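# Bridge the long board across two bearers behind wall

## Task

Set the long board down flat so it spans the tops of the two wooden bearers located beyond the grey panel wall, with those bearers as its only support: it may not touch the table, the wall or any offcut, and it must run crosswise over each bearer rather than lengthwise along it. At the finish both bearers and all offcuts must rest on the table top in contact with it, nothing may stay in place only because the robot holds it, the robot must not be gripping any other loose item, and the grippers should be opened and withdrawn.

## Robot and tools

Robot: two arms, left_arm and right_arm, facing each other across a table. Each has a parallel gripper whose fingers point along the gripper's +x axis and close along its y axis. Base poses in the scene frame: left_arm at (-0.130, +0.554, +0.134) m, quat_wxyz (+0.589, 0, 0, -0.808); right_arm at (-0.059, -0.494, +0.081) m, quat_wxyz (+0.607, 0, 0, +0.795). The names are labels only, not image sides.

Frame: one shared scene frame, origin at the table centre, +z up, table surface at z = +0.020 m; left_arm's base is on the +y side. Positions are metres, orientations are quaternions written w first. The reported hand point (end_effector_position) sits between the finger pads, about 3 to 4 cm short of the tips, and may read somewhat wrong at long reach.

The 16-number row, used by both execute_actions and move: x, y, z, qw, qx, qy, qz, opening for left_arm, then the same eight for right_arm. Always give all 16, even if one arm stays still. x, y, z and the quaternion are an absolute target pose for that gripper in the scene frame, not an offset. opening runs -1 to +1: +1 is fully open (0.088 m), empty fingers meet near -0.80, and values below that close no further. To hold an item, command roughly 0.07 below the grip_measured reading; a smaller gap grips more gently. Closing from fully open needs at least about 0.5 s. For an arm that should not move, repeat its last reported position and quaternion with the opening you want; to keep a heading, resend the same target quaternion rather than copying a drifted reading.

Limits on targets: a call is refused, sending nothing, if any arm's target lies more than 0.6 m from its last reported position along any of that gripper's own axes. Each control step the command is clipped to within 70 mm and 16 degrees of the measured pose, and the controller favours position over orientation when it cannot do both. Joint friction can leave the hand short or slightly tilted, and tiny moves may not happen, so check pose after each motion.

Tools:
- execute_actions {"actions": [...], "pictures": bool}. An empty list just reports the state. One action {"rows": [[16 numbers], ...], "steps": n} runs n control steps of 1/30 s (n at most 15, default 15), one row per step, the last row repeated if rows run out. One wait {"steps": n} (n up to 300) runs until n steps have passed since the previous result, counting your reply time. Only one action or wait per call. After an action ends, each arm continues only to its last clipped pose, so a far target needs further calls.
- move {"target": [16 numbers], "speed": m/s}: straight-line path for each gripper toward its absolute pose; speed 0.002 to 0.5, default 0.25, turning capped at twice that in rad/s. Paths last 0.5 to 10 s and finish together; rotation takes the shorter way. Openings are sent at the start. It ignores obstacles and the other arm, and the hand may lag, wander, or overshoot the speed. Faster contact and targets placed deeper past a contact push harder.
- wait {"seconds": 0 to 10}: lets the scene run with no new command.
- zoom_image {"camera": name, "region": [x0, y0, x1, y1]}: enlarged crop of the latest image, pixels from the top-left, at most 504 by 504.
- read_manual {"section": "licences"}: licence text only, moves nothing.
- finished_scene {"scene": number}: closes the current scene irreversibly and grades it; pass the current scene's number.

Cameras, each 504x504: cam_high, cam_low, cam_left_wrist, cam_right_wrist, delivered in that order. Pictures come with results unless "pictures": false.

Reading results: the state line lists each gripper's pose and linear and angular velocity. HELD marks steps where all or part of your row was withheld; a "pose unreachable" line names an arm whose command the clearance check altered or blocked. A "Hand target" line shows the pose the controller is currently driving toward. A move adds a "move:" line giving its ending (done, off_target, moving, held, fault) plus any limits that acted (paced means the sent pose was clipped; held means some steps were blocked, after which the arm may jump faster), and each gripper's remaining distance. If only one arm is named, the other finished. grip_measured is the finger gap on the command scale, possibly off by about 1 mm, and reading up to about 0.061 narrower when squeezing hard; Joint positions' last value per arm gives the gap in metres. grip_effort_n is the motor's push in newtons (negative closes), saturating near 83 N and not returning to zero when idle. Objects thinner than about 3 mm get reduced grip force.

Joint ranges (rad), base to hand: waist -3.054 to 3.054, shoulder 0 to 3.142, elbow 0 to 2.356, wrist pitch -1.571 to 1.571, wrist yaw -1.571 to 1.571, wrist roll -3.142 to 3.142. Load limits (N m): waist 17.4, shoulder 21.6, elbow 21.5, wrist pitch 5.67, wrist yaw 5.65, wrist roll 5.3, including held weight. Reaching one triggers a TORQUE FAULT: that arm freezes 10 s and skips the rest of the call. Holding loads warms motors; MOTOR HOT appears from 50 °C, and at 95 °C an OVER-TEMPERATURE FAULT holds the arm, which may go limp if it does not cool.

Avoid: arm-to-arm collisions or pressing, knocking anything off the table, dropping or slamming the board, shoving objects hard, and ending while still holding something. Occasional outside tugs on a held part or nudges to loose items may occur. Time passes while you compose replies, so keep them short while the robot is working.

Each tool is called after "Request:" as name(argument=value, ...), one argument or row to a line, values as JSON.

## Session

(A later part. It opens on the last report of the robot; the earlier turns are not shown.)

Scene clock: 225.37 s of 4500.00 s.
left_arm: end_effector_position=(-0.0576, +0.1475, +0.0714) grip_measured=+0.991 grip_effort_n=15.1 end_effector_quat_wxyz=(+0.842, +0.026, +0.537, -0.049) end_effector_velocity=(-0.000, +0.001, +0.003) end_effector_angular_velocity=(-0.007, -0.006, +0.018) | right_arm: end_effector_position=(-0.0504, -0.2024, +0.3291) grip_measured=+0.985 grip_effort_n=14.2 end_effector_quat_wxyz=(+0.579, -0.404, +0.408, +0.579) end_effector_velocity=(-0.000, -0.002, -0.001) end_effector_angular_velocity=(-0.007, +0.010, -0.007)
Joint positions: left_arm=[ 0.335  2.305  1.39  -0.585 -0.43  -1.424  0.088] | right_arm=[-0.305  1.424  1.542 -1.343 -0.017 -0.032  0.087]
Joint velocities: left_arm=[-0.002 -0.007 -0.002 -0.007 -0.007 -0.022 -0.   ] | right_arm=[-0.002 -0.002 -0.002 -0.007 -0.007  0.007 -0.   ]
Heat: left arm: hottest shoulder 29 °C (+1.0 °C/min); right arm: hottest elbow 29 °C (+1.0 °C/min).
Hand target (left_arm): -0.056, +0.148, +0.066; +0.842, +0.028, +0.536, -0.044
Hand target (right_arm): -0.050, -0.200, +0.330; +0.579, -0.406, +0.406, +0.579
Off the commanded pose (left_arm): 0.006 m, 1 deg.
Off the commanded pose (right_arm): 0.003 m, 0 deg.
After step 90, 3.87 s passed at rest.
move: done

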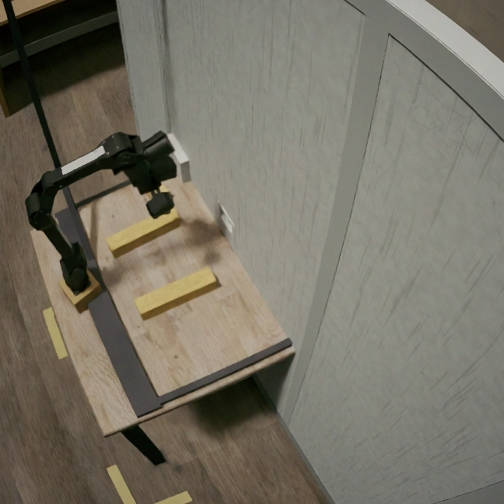

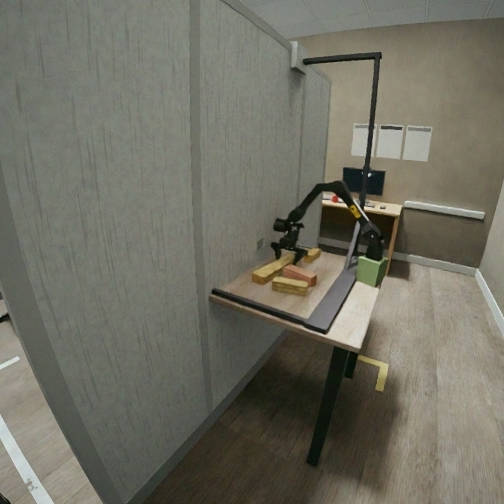

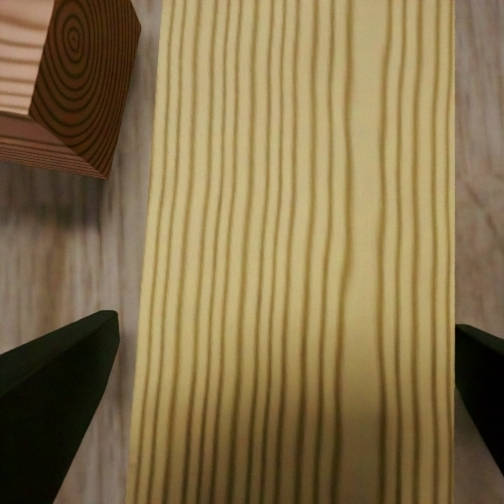

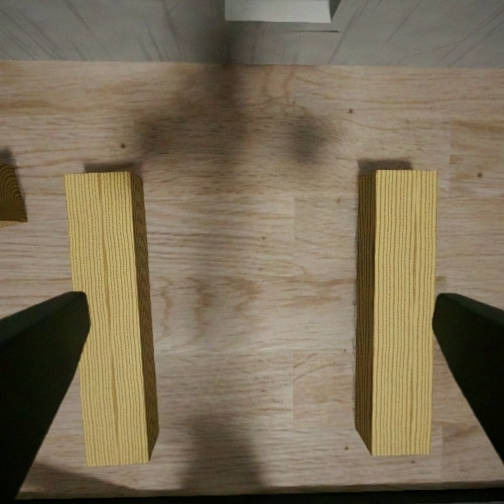

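Request:
move(
  target=[-0.056,0.148,0.062,0.8422,0.0281,0.5366,-0.0441,0.6, -0.05,-0.2,0.33,0.579,-0.406,0.406,0.579,1],
  speed=0.05,
)

Request:
move(
  target=[-0.056,0.148,0.064,0.8422,0.0281,0.5366,-0.0441,0.3, -0.05,-0.2,0.33,0.579,-0.406,0.406,0.579,1],
  speed=0.05,
)

Request:
move(
  target=[-0.056,0.15,0.15,0.8422,0.0281,0.5366,-0.0441,0.3, -0.04,-0.22,0.22,0.653,-0.271,0.271,0.653,1],
  speed=0.12,
)

Request:
zoom_image(
  camera="cam_low",
  region=[235, 170, 355, 290],
)

Scene clock: 231.73 s of 4500.00 s.
left_arm: end_effector_position=(-0.0576, +0.1467, +0.0679) grip_measured=+0.603 grip_effort_n=-15.1 end_effector_quat_wxyz=(+0.842, +0.025, +0.537, -0.050) end_effector_velocity=(-0.000, +0.002, +0.001) end_effector_angular_velocity=(-0.008, -0.005, +0.031) | right_arm: end_effector_position=(-0.0504, -0.2024, +0.3291) grip_measured=+0.985 grip_effort_n=14.2 end_effector_quat_wxyz=(+0.579, -0.404, +0.408, +0.579) end_effector_velocity=(-0.001, -0.004, +0.002) end_effector_angular_velocity=(+0.003, -0.001, +0.021)
Joint positions: left_arm=[ 0.335  2.315  1.39  -0.573 -0.43  -1.424  0.069] | right_arm=[-0.305  1.424  1.542 -1.343 -0.017 -0.032  0.087]
Joint velocities: left_arm=[-0.002 -0.002 -0.002 -0.007 -0.007 -0.037 -0.   ] | right_arm=[-0.002 -0.012 -0.002 -0.007 -0.007 -0.022 -0.   ]
Heat: left arm: hottest shoulder 30 °C (+2.0 °C/min); right arm: hottest elbow 29 °C (+1.0 °C/min).
Hand target (left_arm): -0.056, +0.148, +0.062; +0.842, +0.028, +0.537, -0.044
Hand target (right_arm): -0.050, -0.200, +0.330; +0.579, -0.406, +0.406, +0.579
Off the commanded pose (left_arm): 0.006 m, 1 deg.
Off the commanded pose (right_arm): 0.003 m, 0 deg.
After step 90, 2.60 s passed at rest.
move: done

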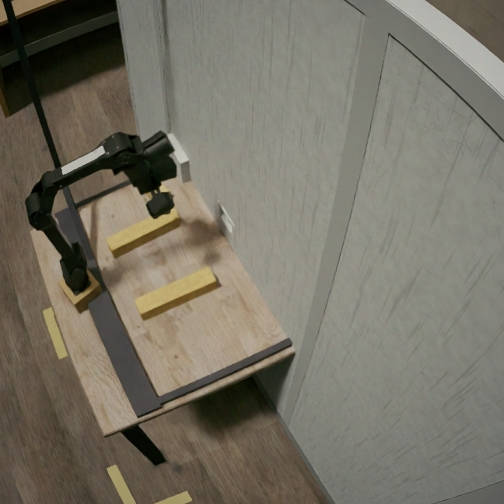

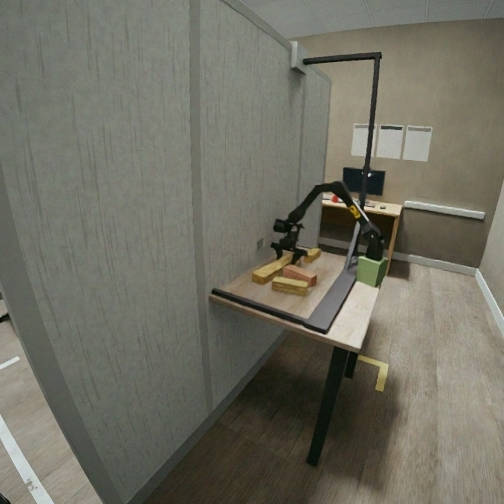

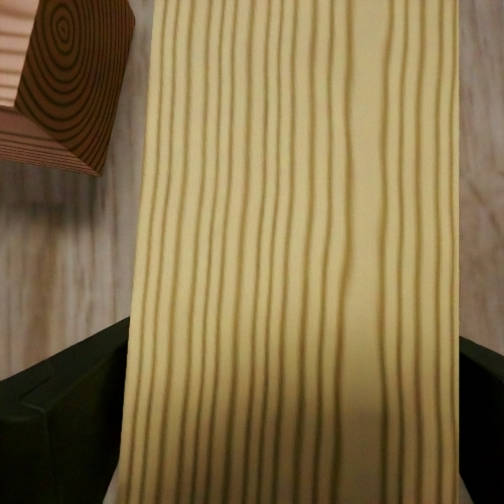

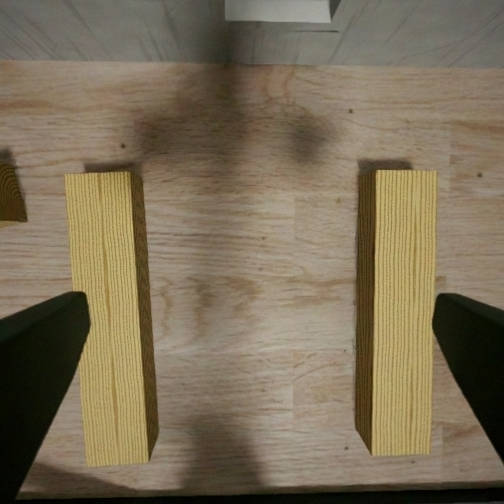

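Scene clock: 232.43 s of 4500.00 s.
left_arm: end_effector_position=(-0.0575, +0.1468, +0.0679) grip_measured=+0.486 grip_effort_n=-83.5 end_effector_quat_wxyz=(+0.842, +0.025, +0.537, -0.049) end_effector_velocity=(-0.002, +0.002, -0.000) end_effector_angular_velocity=(+0.004, +0.008, +0.004) | right_arm: end_effector_position=(-0.0504, -0.2024, +0.3291) grip_measured=+0.985 grip_effort_n=14.2 end_effector_quat_wxyz=(+0.579, -0.404, +0.408, +0.579) end_effector_velocity=(-0.000, +0.001, -0.002) end_effector_angular_velocity=(-0.002, -0.000, +0.021)
Joint positions: left_arm=[ 0.335  2.315  1.39  -0.574 -0.43  -1.424  0.063] | right_arm=[-0.305  1.424  1.542 -1.343 -0.017 -0.032  0.087]
Joint velocities: left_arm=[-0.002 -0.002 -0.002 -0.007  0.007 -0.007 -0.   ] | right_arm=[-0.002  0.002 -0.007  0.007 -0.007 -0.022 -0.   ]
Heat: left arm: hottest shoulder 30 °C (+2.0 °C/min); right arm: hottest elbow 29 °C (+1.0 °C/min).
Hand target (left_arm): -0.056, +0.148, +0.064; +0.842, +0.028, +0.537, -0.044
Hand target (right_arm): -0.050, -0.200, +0.330; +0.579, -0.406, +0.406, +0.579
Off the commanded pose (left_arm): 0.004 m, 1 deg.
Off the commanded pose (right_arm): 0.003 m, 0 deg.
move: done

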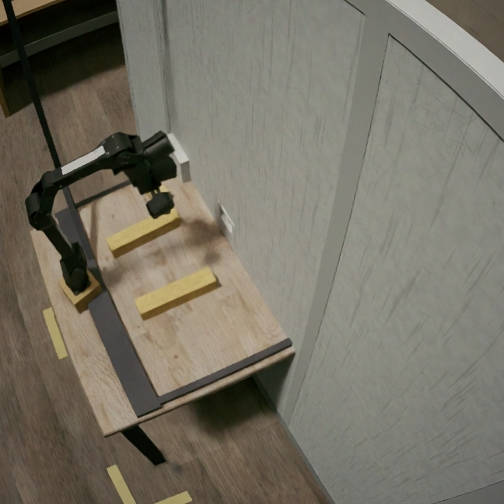

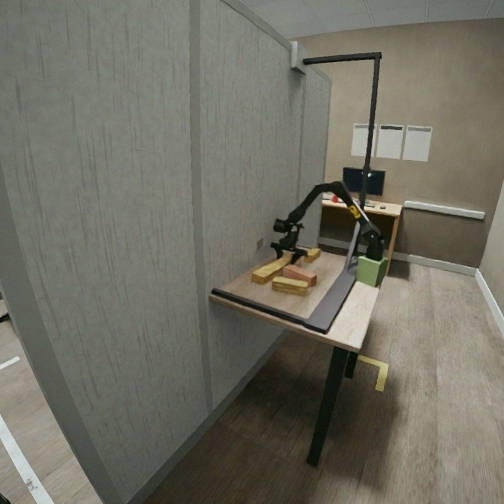

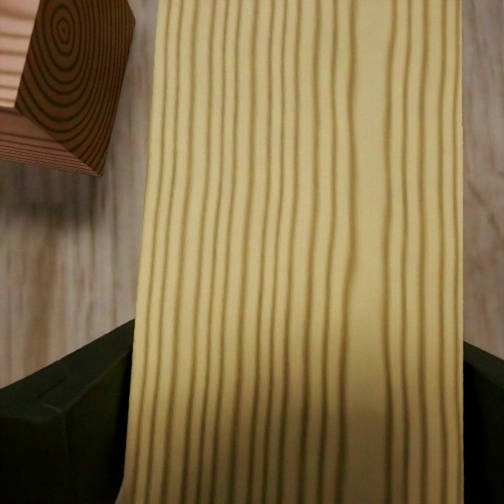

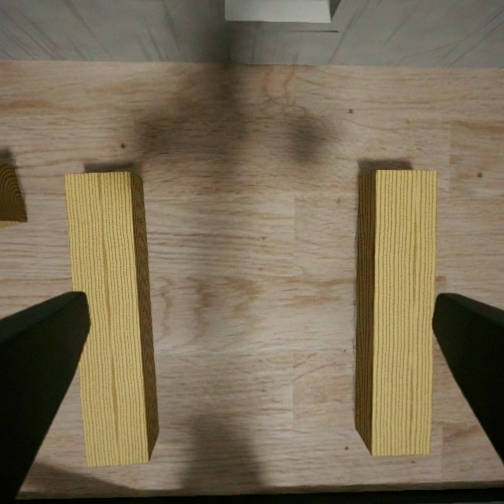

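Scene clock: 234.70 s of 4500.00 s.
left_arm: end_effector_position=(-0.0589, +0.1574, +0.1335) grip_measured=+0.486 grip_effort_n=-83.5 end_effector_quat_wxyz=(+0.838, +0.049, +0.542, -0.035) end_effector_velocity=(-0.000, +0.002, -0.001) end_effector_angular_velocity=(+0.009, -0.007, +0.004) | right_arm: end_effector_position=(-0.0398, -0.2183, +0.2209) grip_measured=+0.985 grip_effort_n=14.2 end_effector_quat_wxyz=(+0.653, -0.272, +0.273, +0.652) end_effector_velocity=(-0.001, -0.001, -0.002) end_effector_angular_velocity=(+0.003, +0.010, -0.003)
Joint positions: left_arm=[ 0.335  2.178  1.462 -0.839 -0.421 -1.424  0.063] | right_arm=[-0.38   0.979  0.629 -0.444 -0.08  -0.08   0.087]
Joint velocities: left_arm=[-0.002  0.002 -0.002 -0.007 -0.007 -0.007  0.   ] | right_arm=[-0.002 -0.007 -0.012  0.007 -0.007  0.007 -0.   ]
Heat: left arm: hottest shoulder 30 °C (+2.0 °C/min); right arm: hottest elbow 29 °C (+1.0 °C/min).
Hand target (left_arm): -0.056, +0.151, +0.150; +0.842, +0.028, +0.537, -0.044
Hand target (right_arm): -0.040, -0.220, +0.220; +0.652, -0.272, +0.271, +0.654
Off the commanded pose (left_arm): 0.018 m, 3 deg.
Off the commanded pose (right_arm): 0.002 m, 0 deg.
move: off_target (left_arm)

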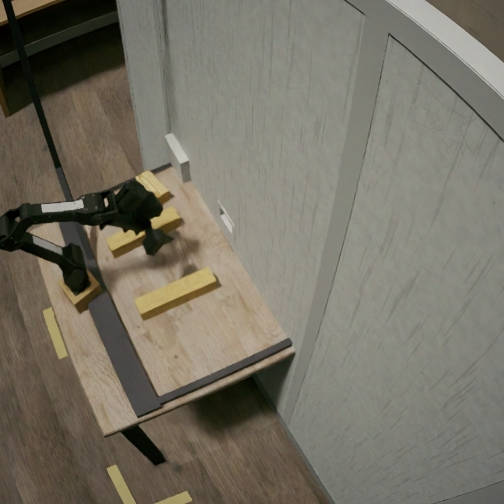

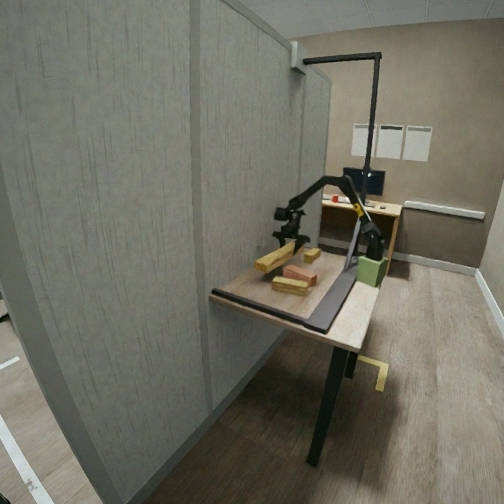

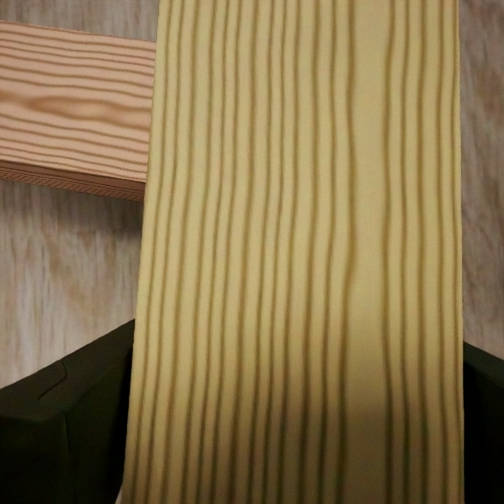

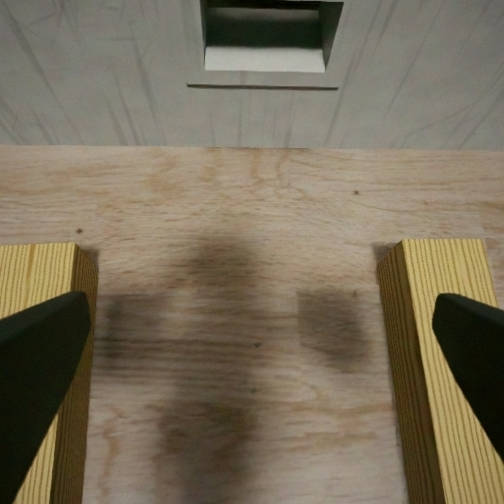

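Region (235, 170, 355, 290) of cam_low's 504x504 image, scaled by 4.200, with more detail than that image has.

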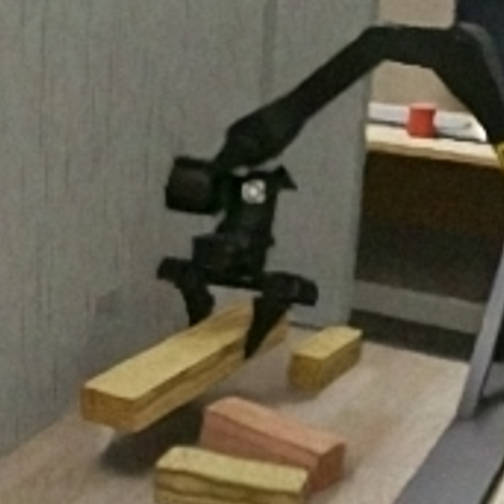

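Request:
move(
  target=[-0.05,0.30,0.18,0.8422,0.0281,0.5366,-0.0441,0.3, -0.04,-0.235,0.16,0.697,-0.123,0.123,0.697,1],
  speed=0.15,
)

Request:
move(
  target=[-0.035,0.30,0.165,0.603,0.369,0.369,-0.603,0.3, -0.04,-0.235,0.16,0.697,-0.123,0.123,0.697,1],
  speed=0.25,
)

Request:
zoom_image(
  camera="cam_low",
  region=[235, 180, 375, 290],
)

Scene clock: 246.77 s of 4500.00 s.
left_arm: end_effector_position=(-0.0557, +0.2887, +0.1812) grip_measured=+0.485 grip_effort_n=-83.5 end_effector_quat_wxyz=(+0.840, +0.029, +0.538, -0.066) end_effector_velocity=(+0.000, +0.003, +0.000) end_effector_angular_velocity=(+0.005, -0.006, +0.005) | right_arm: end_effector_position=(-0.0397, -0.2332, +0.1645) grip_measured=+0.985 grip_effort_n=14.2 end_effector_quat_wxyz=(+0.695, -0.125, +0.117, +0.698) end_effector_velocity=(-0.000, +0.001, -0.000) end_effector_angular_velocity=(-0.002, -0.004, +0.007)
Joint positions: left_arm=[ 0.359  1.581  0.862 -0.744 -0.421 -1.363  0.063] | right_arm=[-0.43   0.909  0.009  0.552 -0.155 -0.068  0.087]
Joint velocities: left_arm=[-0.002 -0.007 -0.007 -0.007 -0.007 -0.007 -0.   ] | right_arm=[-0.002  0.012  0.002  0.007 -0.007 -0.007 -0.   ]
Heat: left arm: hottest shoulder 33 °C (+5.0 °C/min); right arm: hottest elbow 28 °C (-1.0 °C/min).
Hand target (left_arm): -0.050, +0.300, +0.179; +0.842, +0.028, +0.536, -0.044
Hand target (right_arm): -0.040, -0.235, +0.160; +0.695, -0.125, +0.124, +0.698
Off the commanded pose (left_arm): 0.013 m, 3 deg.
Off the commanded pose (right_arm): 0.005 m, 1 deg.
joint sent to its limit (right arm) — the command would take joint 3 (elbow) past its lower limit, so that joint was sent only as far as its limit.
After step 90, 7.13 s passed at rest.
move: off_target (left_arm)

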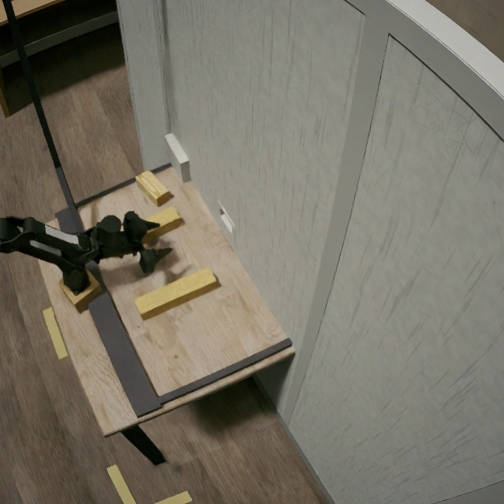

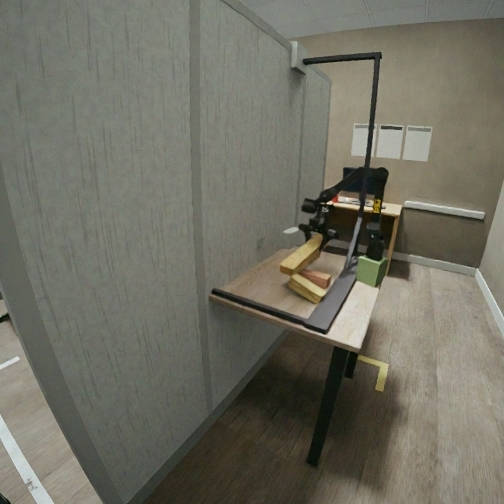

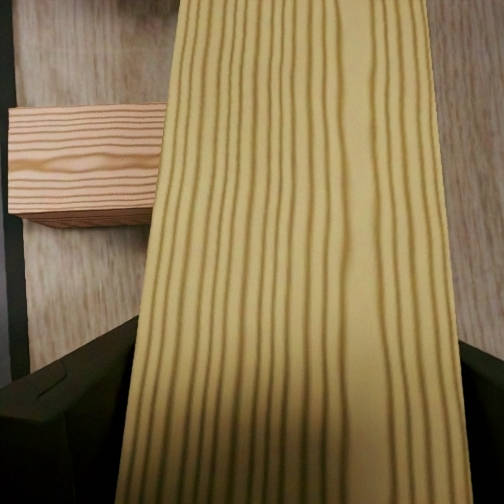

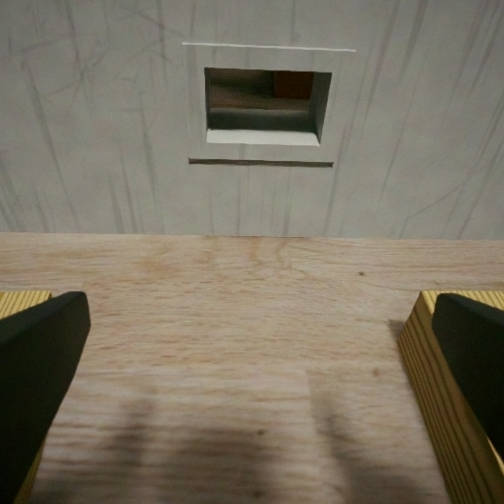

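Scene clock: 250.07 s of 4500.00 s.
left_arm: end_effector_position=(-0.0374, +0.3062, +0.1604) grip_measured=+0.485 grip_effort_n=-83.5 end_effector_quat_wxyz=(+0.600, +0.375, +0.375, -0.598) end_effector_velocity=(-0.003, +0.002, -0.002) end_effector_angular_velocity=(+0.008, +0.015, +0.001) | right_arm: end_effector_position=(-0.0396, -0.2327, +0.1653) grip_measured=+0.985 grip_effort_n=14.2 end_effector_quat_wxyz=(+0.696, -0.122, +0.117, +0.698) end_effector_velocity=(-0.002, -0.001, -0.001) end_effector_angular_velocity=(+0.003, +0.009, +0.007)
Joint positions: left_arm=[ 0.779  1.364  0.546 -0.342  0.196  0.424  0.063] | right_arm=[-0.43   0.912  0.009  0.559 -0.155 -0.064  0.087]
Joint velocities: left_arm=[-0.002  0.002 -0.002 -0.007  0.007 -0.007 -0.   ] | right_arm=[ 0.002 -0.002 -0.007  0.007 -0.007  0.007 -0.   ]
Heat: left arm: hottest shoulder 33 °C (+5.1 °C/min); right arm: hottest elbow 28 °C (-1.0 °C/min).
Hand target (left_arm): -0.035, +0.300, +0.166; +0.604, +0.371, +0.367, -0.603
Hand target (right_arm): -0.040, -0.235, +0.160; +0.696, -0.124, +0.125, +0.696
Off the commanded pose (left_arm): 0.008 m, 1 deg.
Off the commanded pose (right_arm): 0.006 m, 1 deg.
joint sent to its limit (right arm) — the command would take joint 3 (elbow) past its lower limit, so that joint was sent only as far as its limit.
move: done

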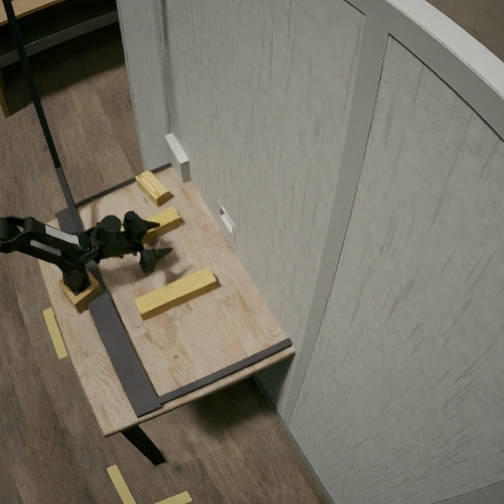

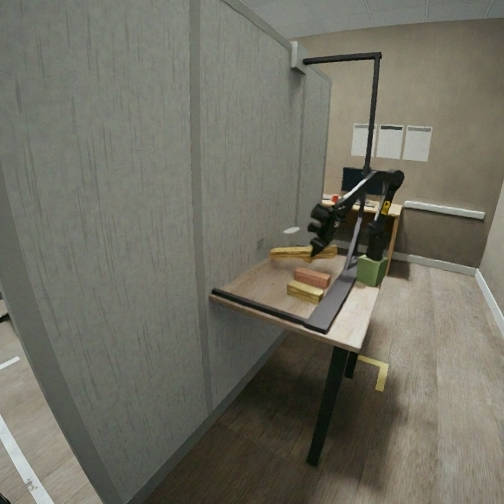

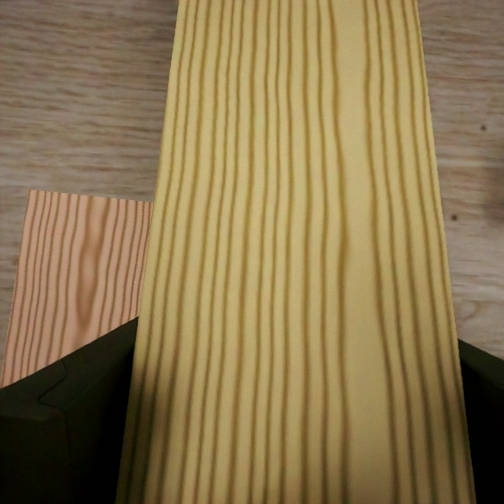

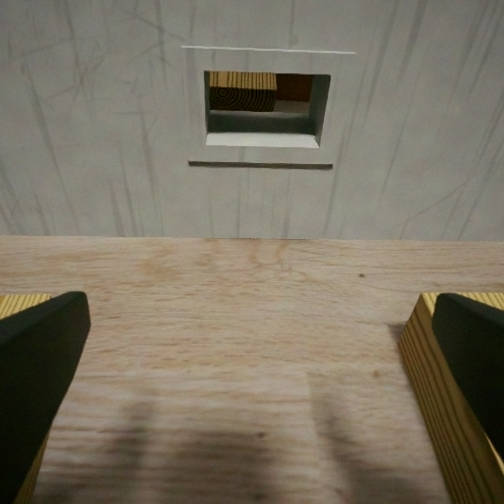

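Region (235, 180, 375, 290) of cam_low's 504x504 image, scaled by 3.600, with more detail than that image has; it fills the top 396 rows of this view, and the rest is white.

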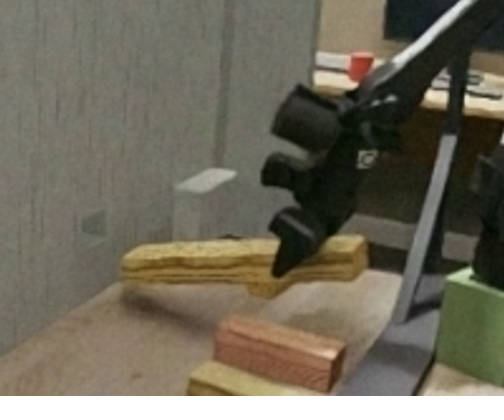

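Request:
move(
  target=[-0.072,0.283,0.15,0.603,0.369,0.369,-0.603,0.3, -0.04,-0.235,0.16,0.697,-0.123,0.123,0.697,1],
  speed=0.08,
)

Request:
move(
  target=[-0.072,0.287,0.07,0.596,0.38,0.38,-0.596,0.3, -0.04,-0.235,0.16,0.697,-0.123,0.123,0.697,1],
  speed=0.05,
)

Request:
zoom_image(
  camera="cam_low",
  region=[235, 200, 375, 310],
)

Scene clock: 259.10 s of 4500.00 s.
left_arm: end_effector_position=(-0.0717, +0.2853, +0.1495) grip_measured=+0.484 grip_effort_n=-83.5 end_effector_quat_wxyz=(+0.601, +0.371, +0.372, -0.602) end_effector_velocity=(-0.000, +0.000, -0.002) end_effector_angular_velocity=(+0.008, -0.015, +0.004) | right_arm: end_effector_position=(-0.0396, -0.2327, +0.1651) grip_measured=+0.985 grip_effort_n=14.2 end_effector_quat_wxyz=(+0.696, -0.123, +0.117, +0.698) end_effector_velocity=(-0.003, -0.002, -0.005) end_effector_angular_velocity=(-0.020, +0.004, +0.021)
Joint positions: left_arm=[ 0.594  1.418  0.525 -0.229  0.127  0.252  0.063] | right_arm=[-0.43   0.913  0.009  0.559 -0.155 -0.064  0.087]
Joint velocities: left_arm=[-0.012  0.007 -0.002  0.007 -0.022 -0.007 -0.   ] | right_arm=[-0.002 -0.002 -0.002 -0.022 -0.022 -0.007 -0.   ]
Heat: left arm: hottest shoulder 32 °C (+4.1 °C/min); right arm: hottest elbow 28 °C (-1.0 °C/min).
Hand target (left_arm): -0.072, +0.283, +0.150; +0.603, +0.369, +0.369, -0.603
Hand target (right_arm): -0.040, -0.235, +0.160; +0.696, -0.125, +0.125, +0.696
Off the commanded pose (left_arm): 0.002 m, 0 deg.
Off the commanded pose (right_arm): 0.006 m, 1 deg.
joint sent to its limit (right arm) — the command would take joint 3 (elbow) past its lower limit, so that joint was sent only as far as its limit.
After step 210, 1.13 s passed at rest.
move: done

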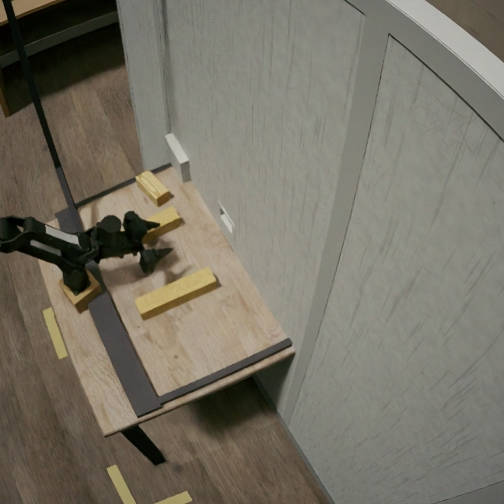

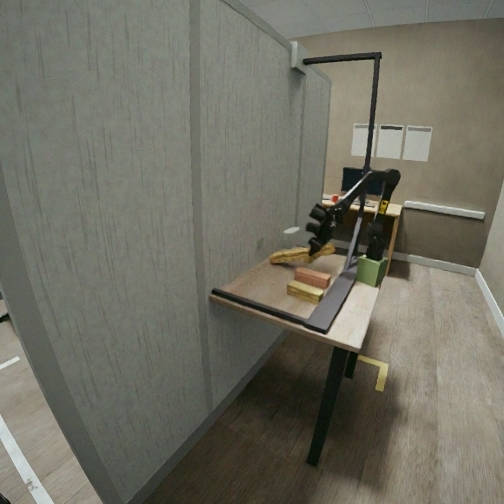

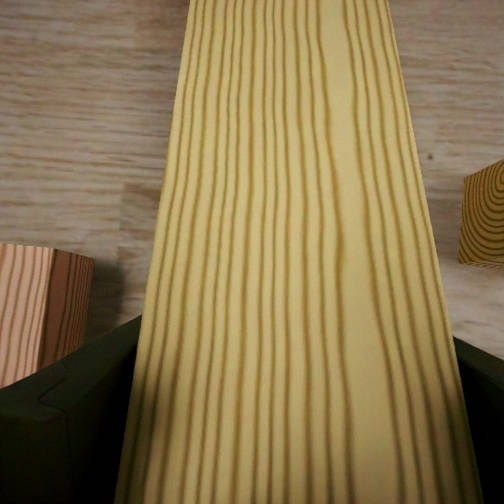

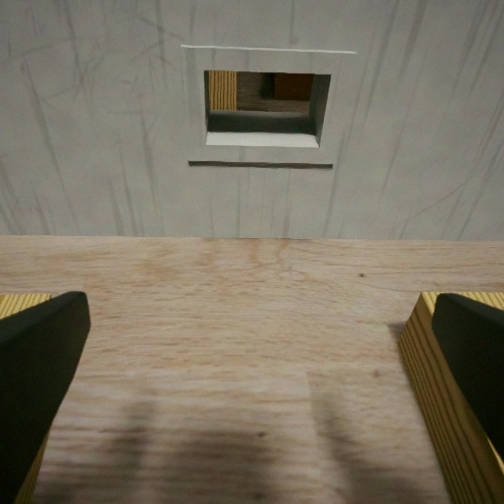

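Scene clock: 261.03 s of 4500.00 s.
left_arm: end_effector_position=(-0.0708, +0.2848, +0.0733) grip_measured=+0.484 grip_effort_n=-83.5 end_effector_quat_wxyz=(+0.599, +0.377, +0.377, -0.598) end_effector_velocity=(-0.003, +0.002, -0.003) end_effector_angular_velocity=(+0.005, +0.012, +0.001) | right_arm: end_effector_position=(-0.0396, -0.2327, +0.1650) grip_measured=+0.985 grip_effort_n=14.2 end_effector_quat_wxyz=(+0.696, -0.123, +0.117, +0.698) end_effector_velocity=(-0.001, -0.001, -0.002) end_effector_angular_velocity=(-0.007, -0.017, +0.012)
Joint positions: left_arm=[0.592 1.767 0.42  0.208 0.118 0.252 0.063] | right_arm=[-0.43   0.914  0.009  0.559 -0.155 -0.064  0.087]
Joint velocities: left_arm=[-0.002  0.007 -0.007  0.007  0.007 -0.007 -0.   ] | right_arm=[-0.002 -0.002 -0.002 -0.007 -0.007 -0.022 -0.   ]
Heat: left arm: hottest shoulder 31 °C (+3.0 °C/min); right arm: hottest elbow 28 °C (-1.0 °C/min).
Hand target (left_arm): -0.072, +0.287, +0.070; +0.596, +0.380, +0.380, -0.596
Hand target (right_arm): -0.040, -0.235, +0.160; +0.696, -0.125, +0.125, +0.696
Off the commanded pose (left_arm): 0.004 m, 1 deg.
Off the commanded pose (right_arm): 0.005 m, 1 deg.
joint sent to its limit (right arm) — the command would take joint 3 (elbow) past its lower limit, so that joint was sent only as far as its limit.
move: done

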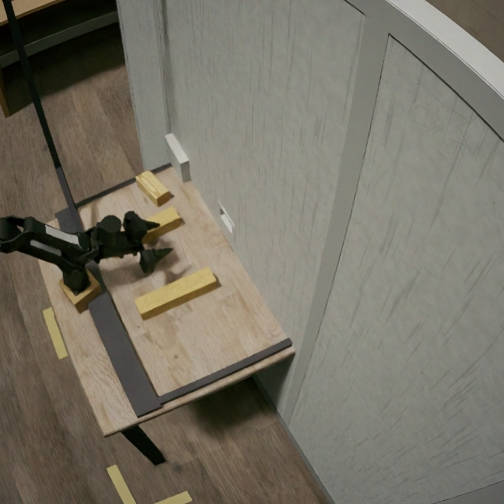

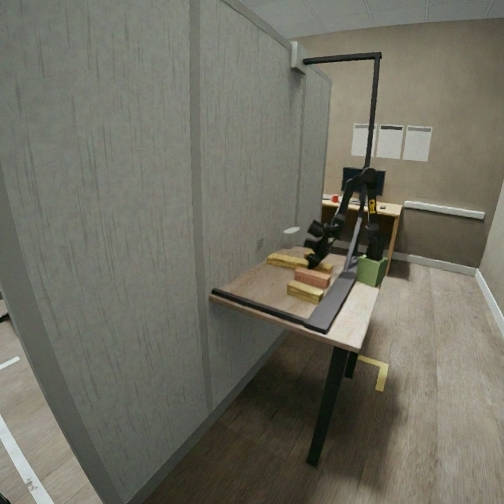

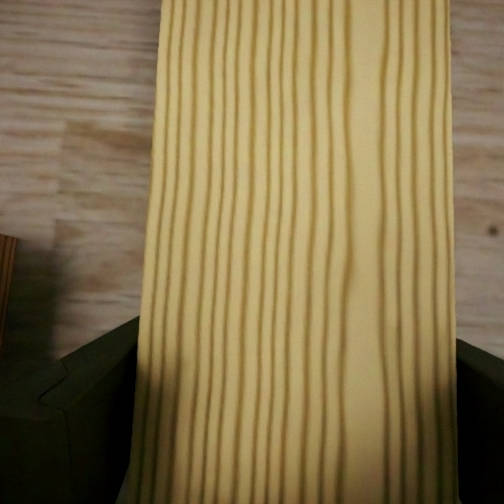

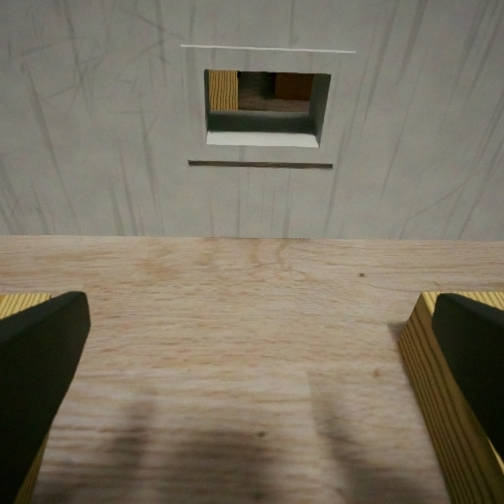

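Region (235, 200, 375, 310) of cam_low's 504x504 image, scaled by 3.600, with more detail than that image has; it fills the top 396 rows of this view, and the rest is white.

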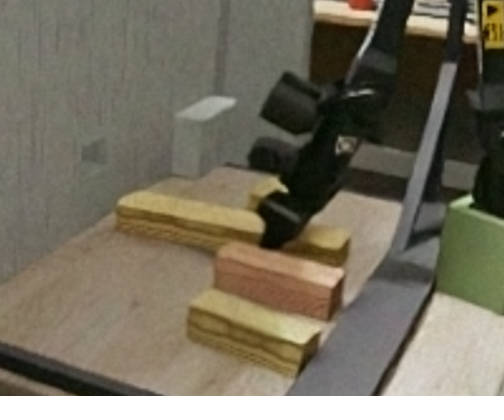

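Request:
move(
  target=[-0.072,0.287,0.062,0.596,0.38,0.38,-0.596,0.3, -0.04,-0.235,0.16,0.697,-0.123,0.123,0.697,1],
  speed=0.03,
)

Request:
move(
  target=[-0.072,0.287,0.066,0.596,0.38,0.38,-0.596,0.85, -0.04,-0.235,0.16,0.697,-0.123,0.123,0.697,1],
  speed=0.03,
)

Request:
move(
  target=[-0.072,0.235,0.33,0.579,0.406,0.406,-0.579,1, -0.04,-0.235,0.16,0.697,-0.123,0.123,0.697,1],
  speed=0.3,
)

Scene clock: 274.20 s of 4500.00 s.
left_arm: end_effector_position=(-0.0705, +0.2841, +0.0659) grip_measured=+0.484 grip_effort_n=-83.5 end_effector_quat_wxyz=(+0.600, +0.376, +0.376, -0.598) end_effector_velocity=(+0.002, +0.002, -0.000) end_effector_angular_velocity=(+0.003, -0.010, +0.027) | right_arm: end_effector_position=(-0.0396, -0.2327, +0.1650) grip_measured=+0.985 grip_effort_n=14.2 end_effector_quat_wxyz=(+0.696, -0.123, +0.117, +0.698) end_effector_velocity=(-0.001, -0.000, +0.000) end_effector_angular_velocity=(-0.001, +0.015, +0.011)
Joint positions: left_arm=[0.592 1.811 0.415 0.26  0.117 0.252 0.063] | right_arm=[-0.43   0.914  0.009  0.559 -0.155 -0.064  0.087]
Joint velocities: left_arm=[-0.002 -0.002 -0.007  0.007 -0.022 -0.022 -0.   ] | right_arm=[-0.007 -0.002  0.002 -0.007 -0.022  0.007 -0.   ]
Heat: left arm: hottest shoulder 30 °C (+1.0 °C/min); right arm: hottest elbow 27 °C (-2.0 °C/min).
Hand target (left_arm): -0.072, +0.287, +0.062; +0.596, +0.380, +0.380, -0.596
Hand target (right_arm): -0.040, -0.235, +0.160; +0.696, -0.125, +0.125, +0.696
Off the commanded pose (left_arm): 0.005 m, 1 deg.
Off the commanded pose (right_arm): 0.005 m, 1 deg.
joint sent to its limit (right arm) — the command would take joint 3 (elbow) past its lower limit, so that joint was sent only as far as its limit.
After step 90, 9.47 s passed at rest.
move: done

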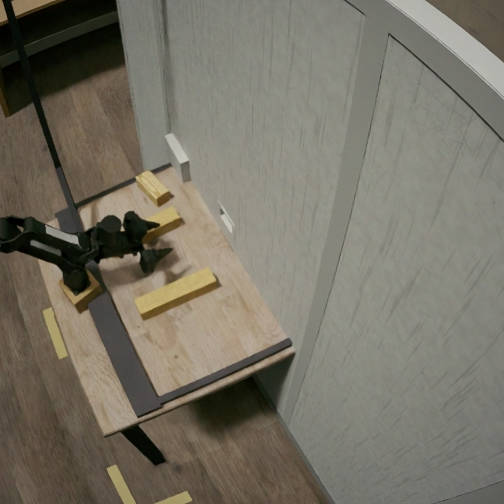

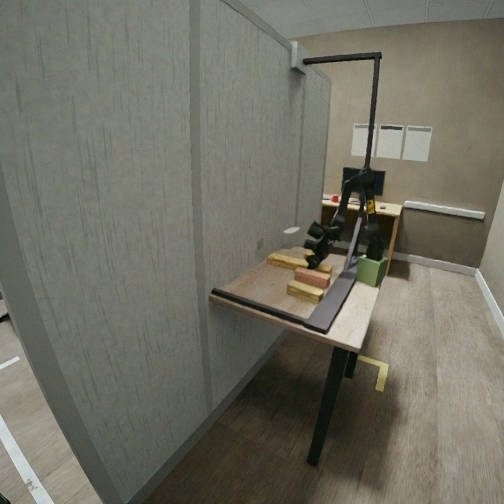

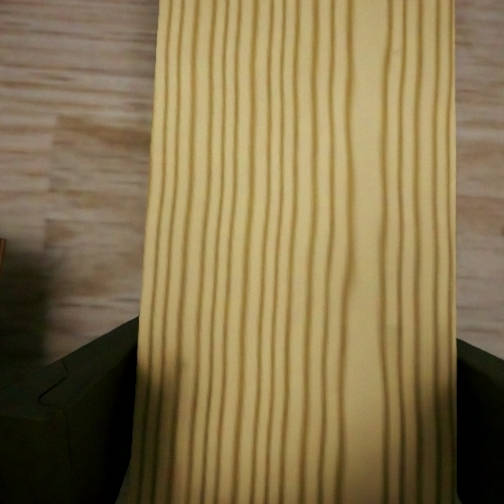

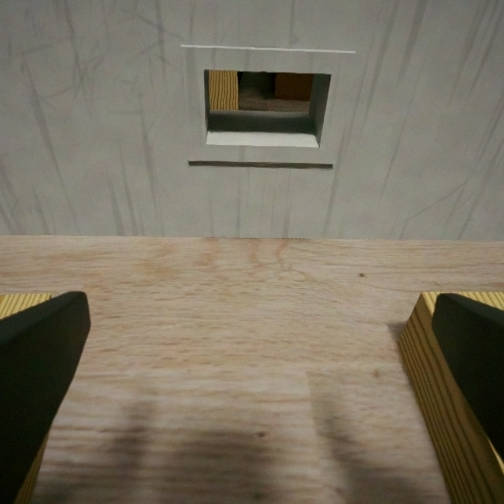

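Scene clock: 274.90 s of 4500.00 s.
left_arm: end_effector_position=(-0.0717, +0.2877, +0.0641) grip_measured=+0.847 grip_effort_n=17.9 end_effector_quat_wxyz=(+0.595, +0.380, +0.383, -0.595) end_effector_velocity=(-0.001, +0.005, -0.002) end_effector_angular_velocity=(+0.023, -0.003, -0.006) | right_arm: end_effector_position=(-0.0396, -0.2327, +0.1650) grip_measured=+0.985 grip_effort_n=14.2 end_effector_quat_wxyz=(+0.696, -0.123, +0.117, +0.698) end_effector_velocity=(-0.003, -0.001, -0.001) end_effector_angular_velocity=(+0.004, +0.000, +0.021)
Joint positions: left_arm=[0.591 1.811 0.415 0.241 0.117 0.252 0.08 ] | right_arm=[-0.43   0.914  0.009  0.559 -0.155 -0.064  0.087]
Joint velocities: left_arm=[-0.002 -0.002 -0.002 -0.022 -0.007  0.007 -0.   ] | right_arm=[-0.002 -0.002 -0.007  0.007 -0.022 -0.007 -0.   ]
Heat: left arm: hottest shoulder 30 °C (+1.0 °C/min); right arm: hottest elbow 27 °C (-2.0 °C/min).
Hand target (left_arm): -0.072, +0.287, +0.066; +0.596, +0.380, +0.380, -0.596
Hand target (right_arm): -0.040, -0.235, +0.160; +0.696, -0.125, +0.125, +0.696
Off the commanded pose (left_arm): 0.002 m, 0 deg.
Off the commanded pose (right_arm): 0.005 m, 1 deg.
joint sent to its limit (right arm) — the command would take joint 3 (elbow) past its lower limit, so that joint was sent only as far as its limit.
move: done

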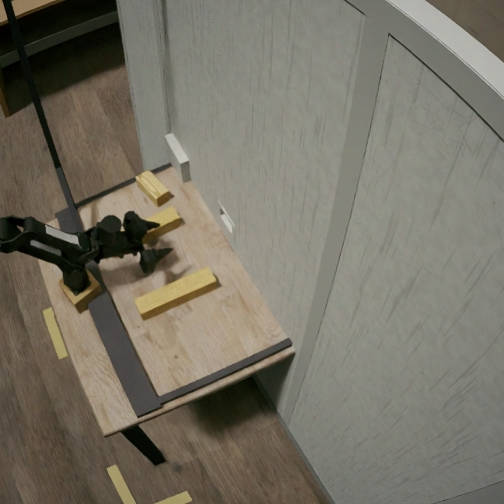

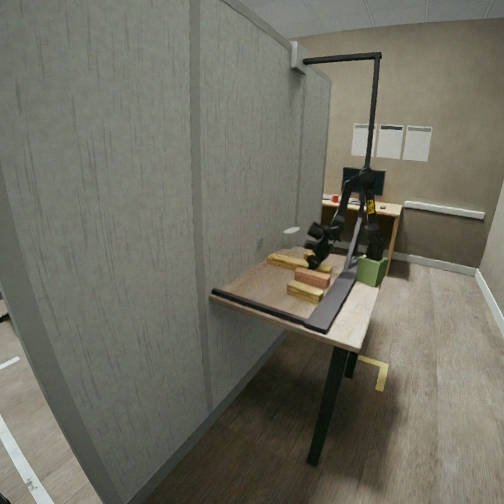

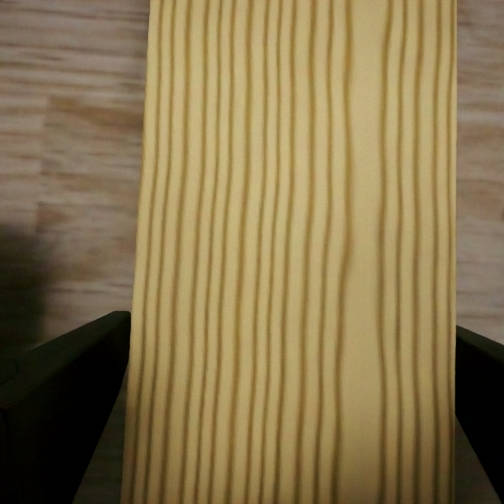

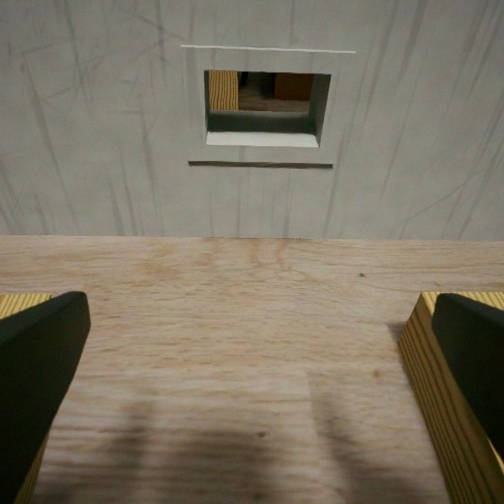

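Scene clock: 276.37 s of 4500.00 s.
left_arm: end_effector_position=(-0.0720, +0.2377, +0.3302) grip_measured=+0.991 grip_effort_n=17.4 end_effector_quat_wxyz=(+0.580, +0.404, +0.405, -0.581) end_effector_velocity=(+0.000, +0.001, +0.006) end_effector_angular_velocity=(-0.001, -0.010, -0.007) | right_arm: end_effector_position=(-0.0396, -0.2327, +0.1649) grip_measured=+0.985 grip_effort_n=14.2 end_effector_quat_wxyz=(+0.696, -0.123, +0.117, +0.698) end_effector_velocity=(+0.001, -0.001, -0.002) end_effector_angular_velocity=(-0.007, -0.003, +0.002)
Joint positions: left_arm=[ 0.528  1.487  1.385 -1.124  0.076  0.203  0.088] | right_arm=[-0.43   0.914  0.009  0.559 -0.155 -0.064  0.087]
Joint velocities: left_arm=[-0.002 -0.002  0.022 -0.022 -0.007  0.007 -0.   ] | right_arm=[-0.007 -0.002 -0.002 -0.007 -0.007 -0.007 -0.   ]
Heat: left arm: hottest shoulder 30 °C (+1.0 °C/min); right arm: hottest elbow 27 °C (-2.0 °C/min).
Hand target (left_arm): -0.072, +0.235, +0.330; +0.579, +0.405, +0.406, -0.579
Hand target (right_arm): -0.040, -0.235, +0.160; +0.696, -0.125, +0.125, +0.696
Off the commanded pose (left_arm): 0.003 m, 0 deg.
Off the commanded pose (right_arm): 0.005 m, 1 deg.
joint sent to its limit (right arm) — the command would take joint 3 (elbow) past its lower limit, so that joint was sent only as far as its limit.
move: done

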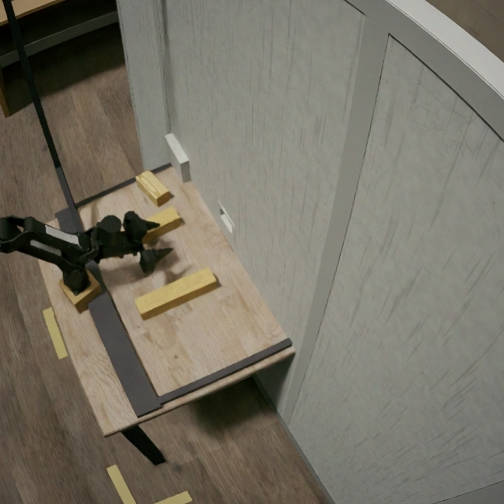

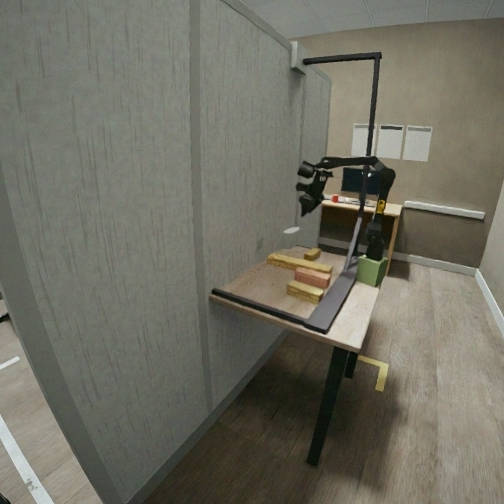

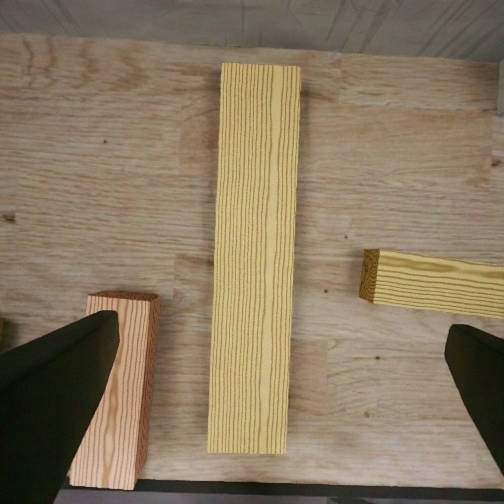

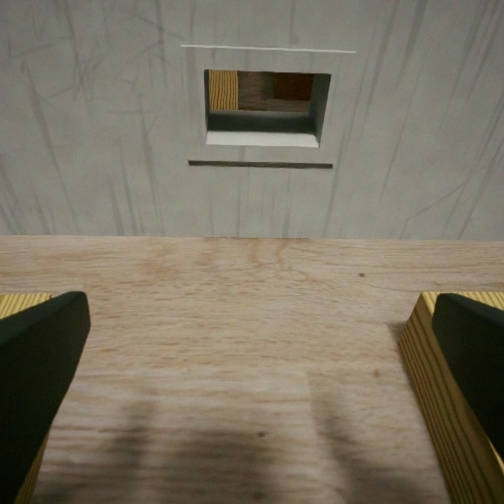

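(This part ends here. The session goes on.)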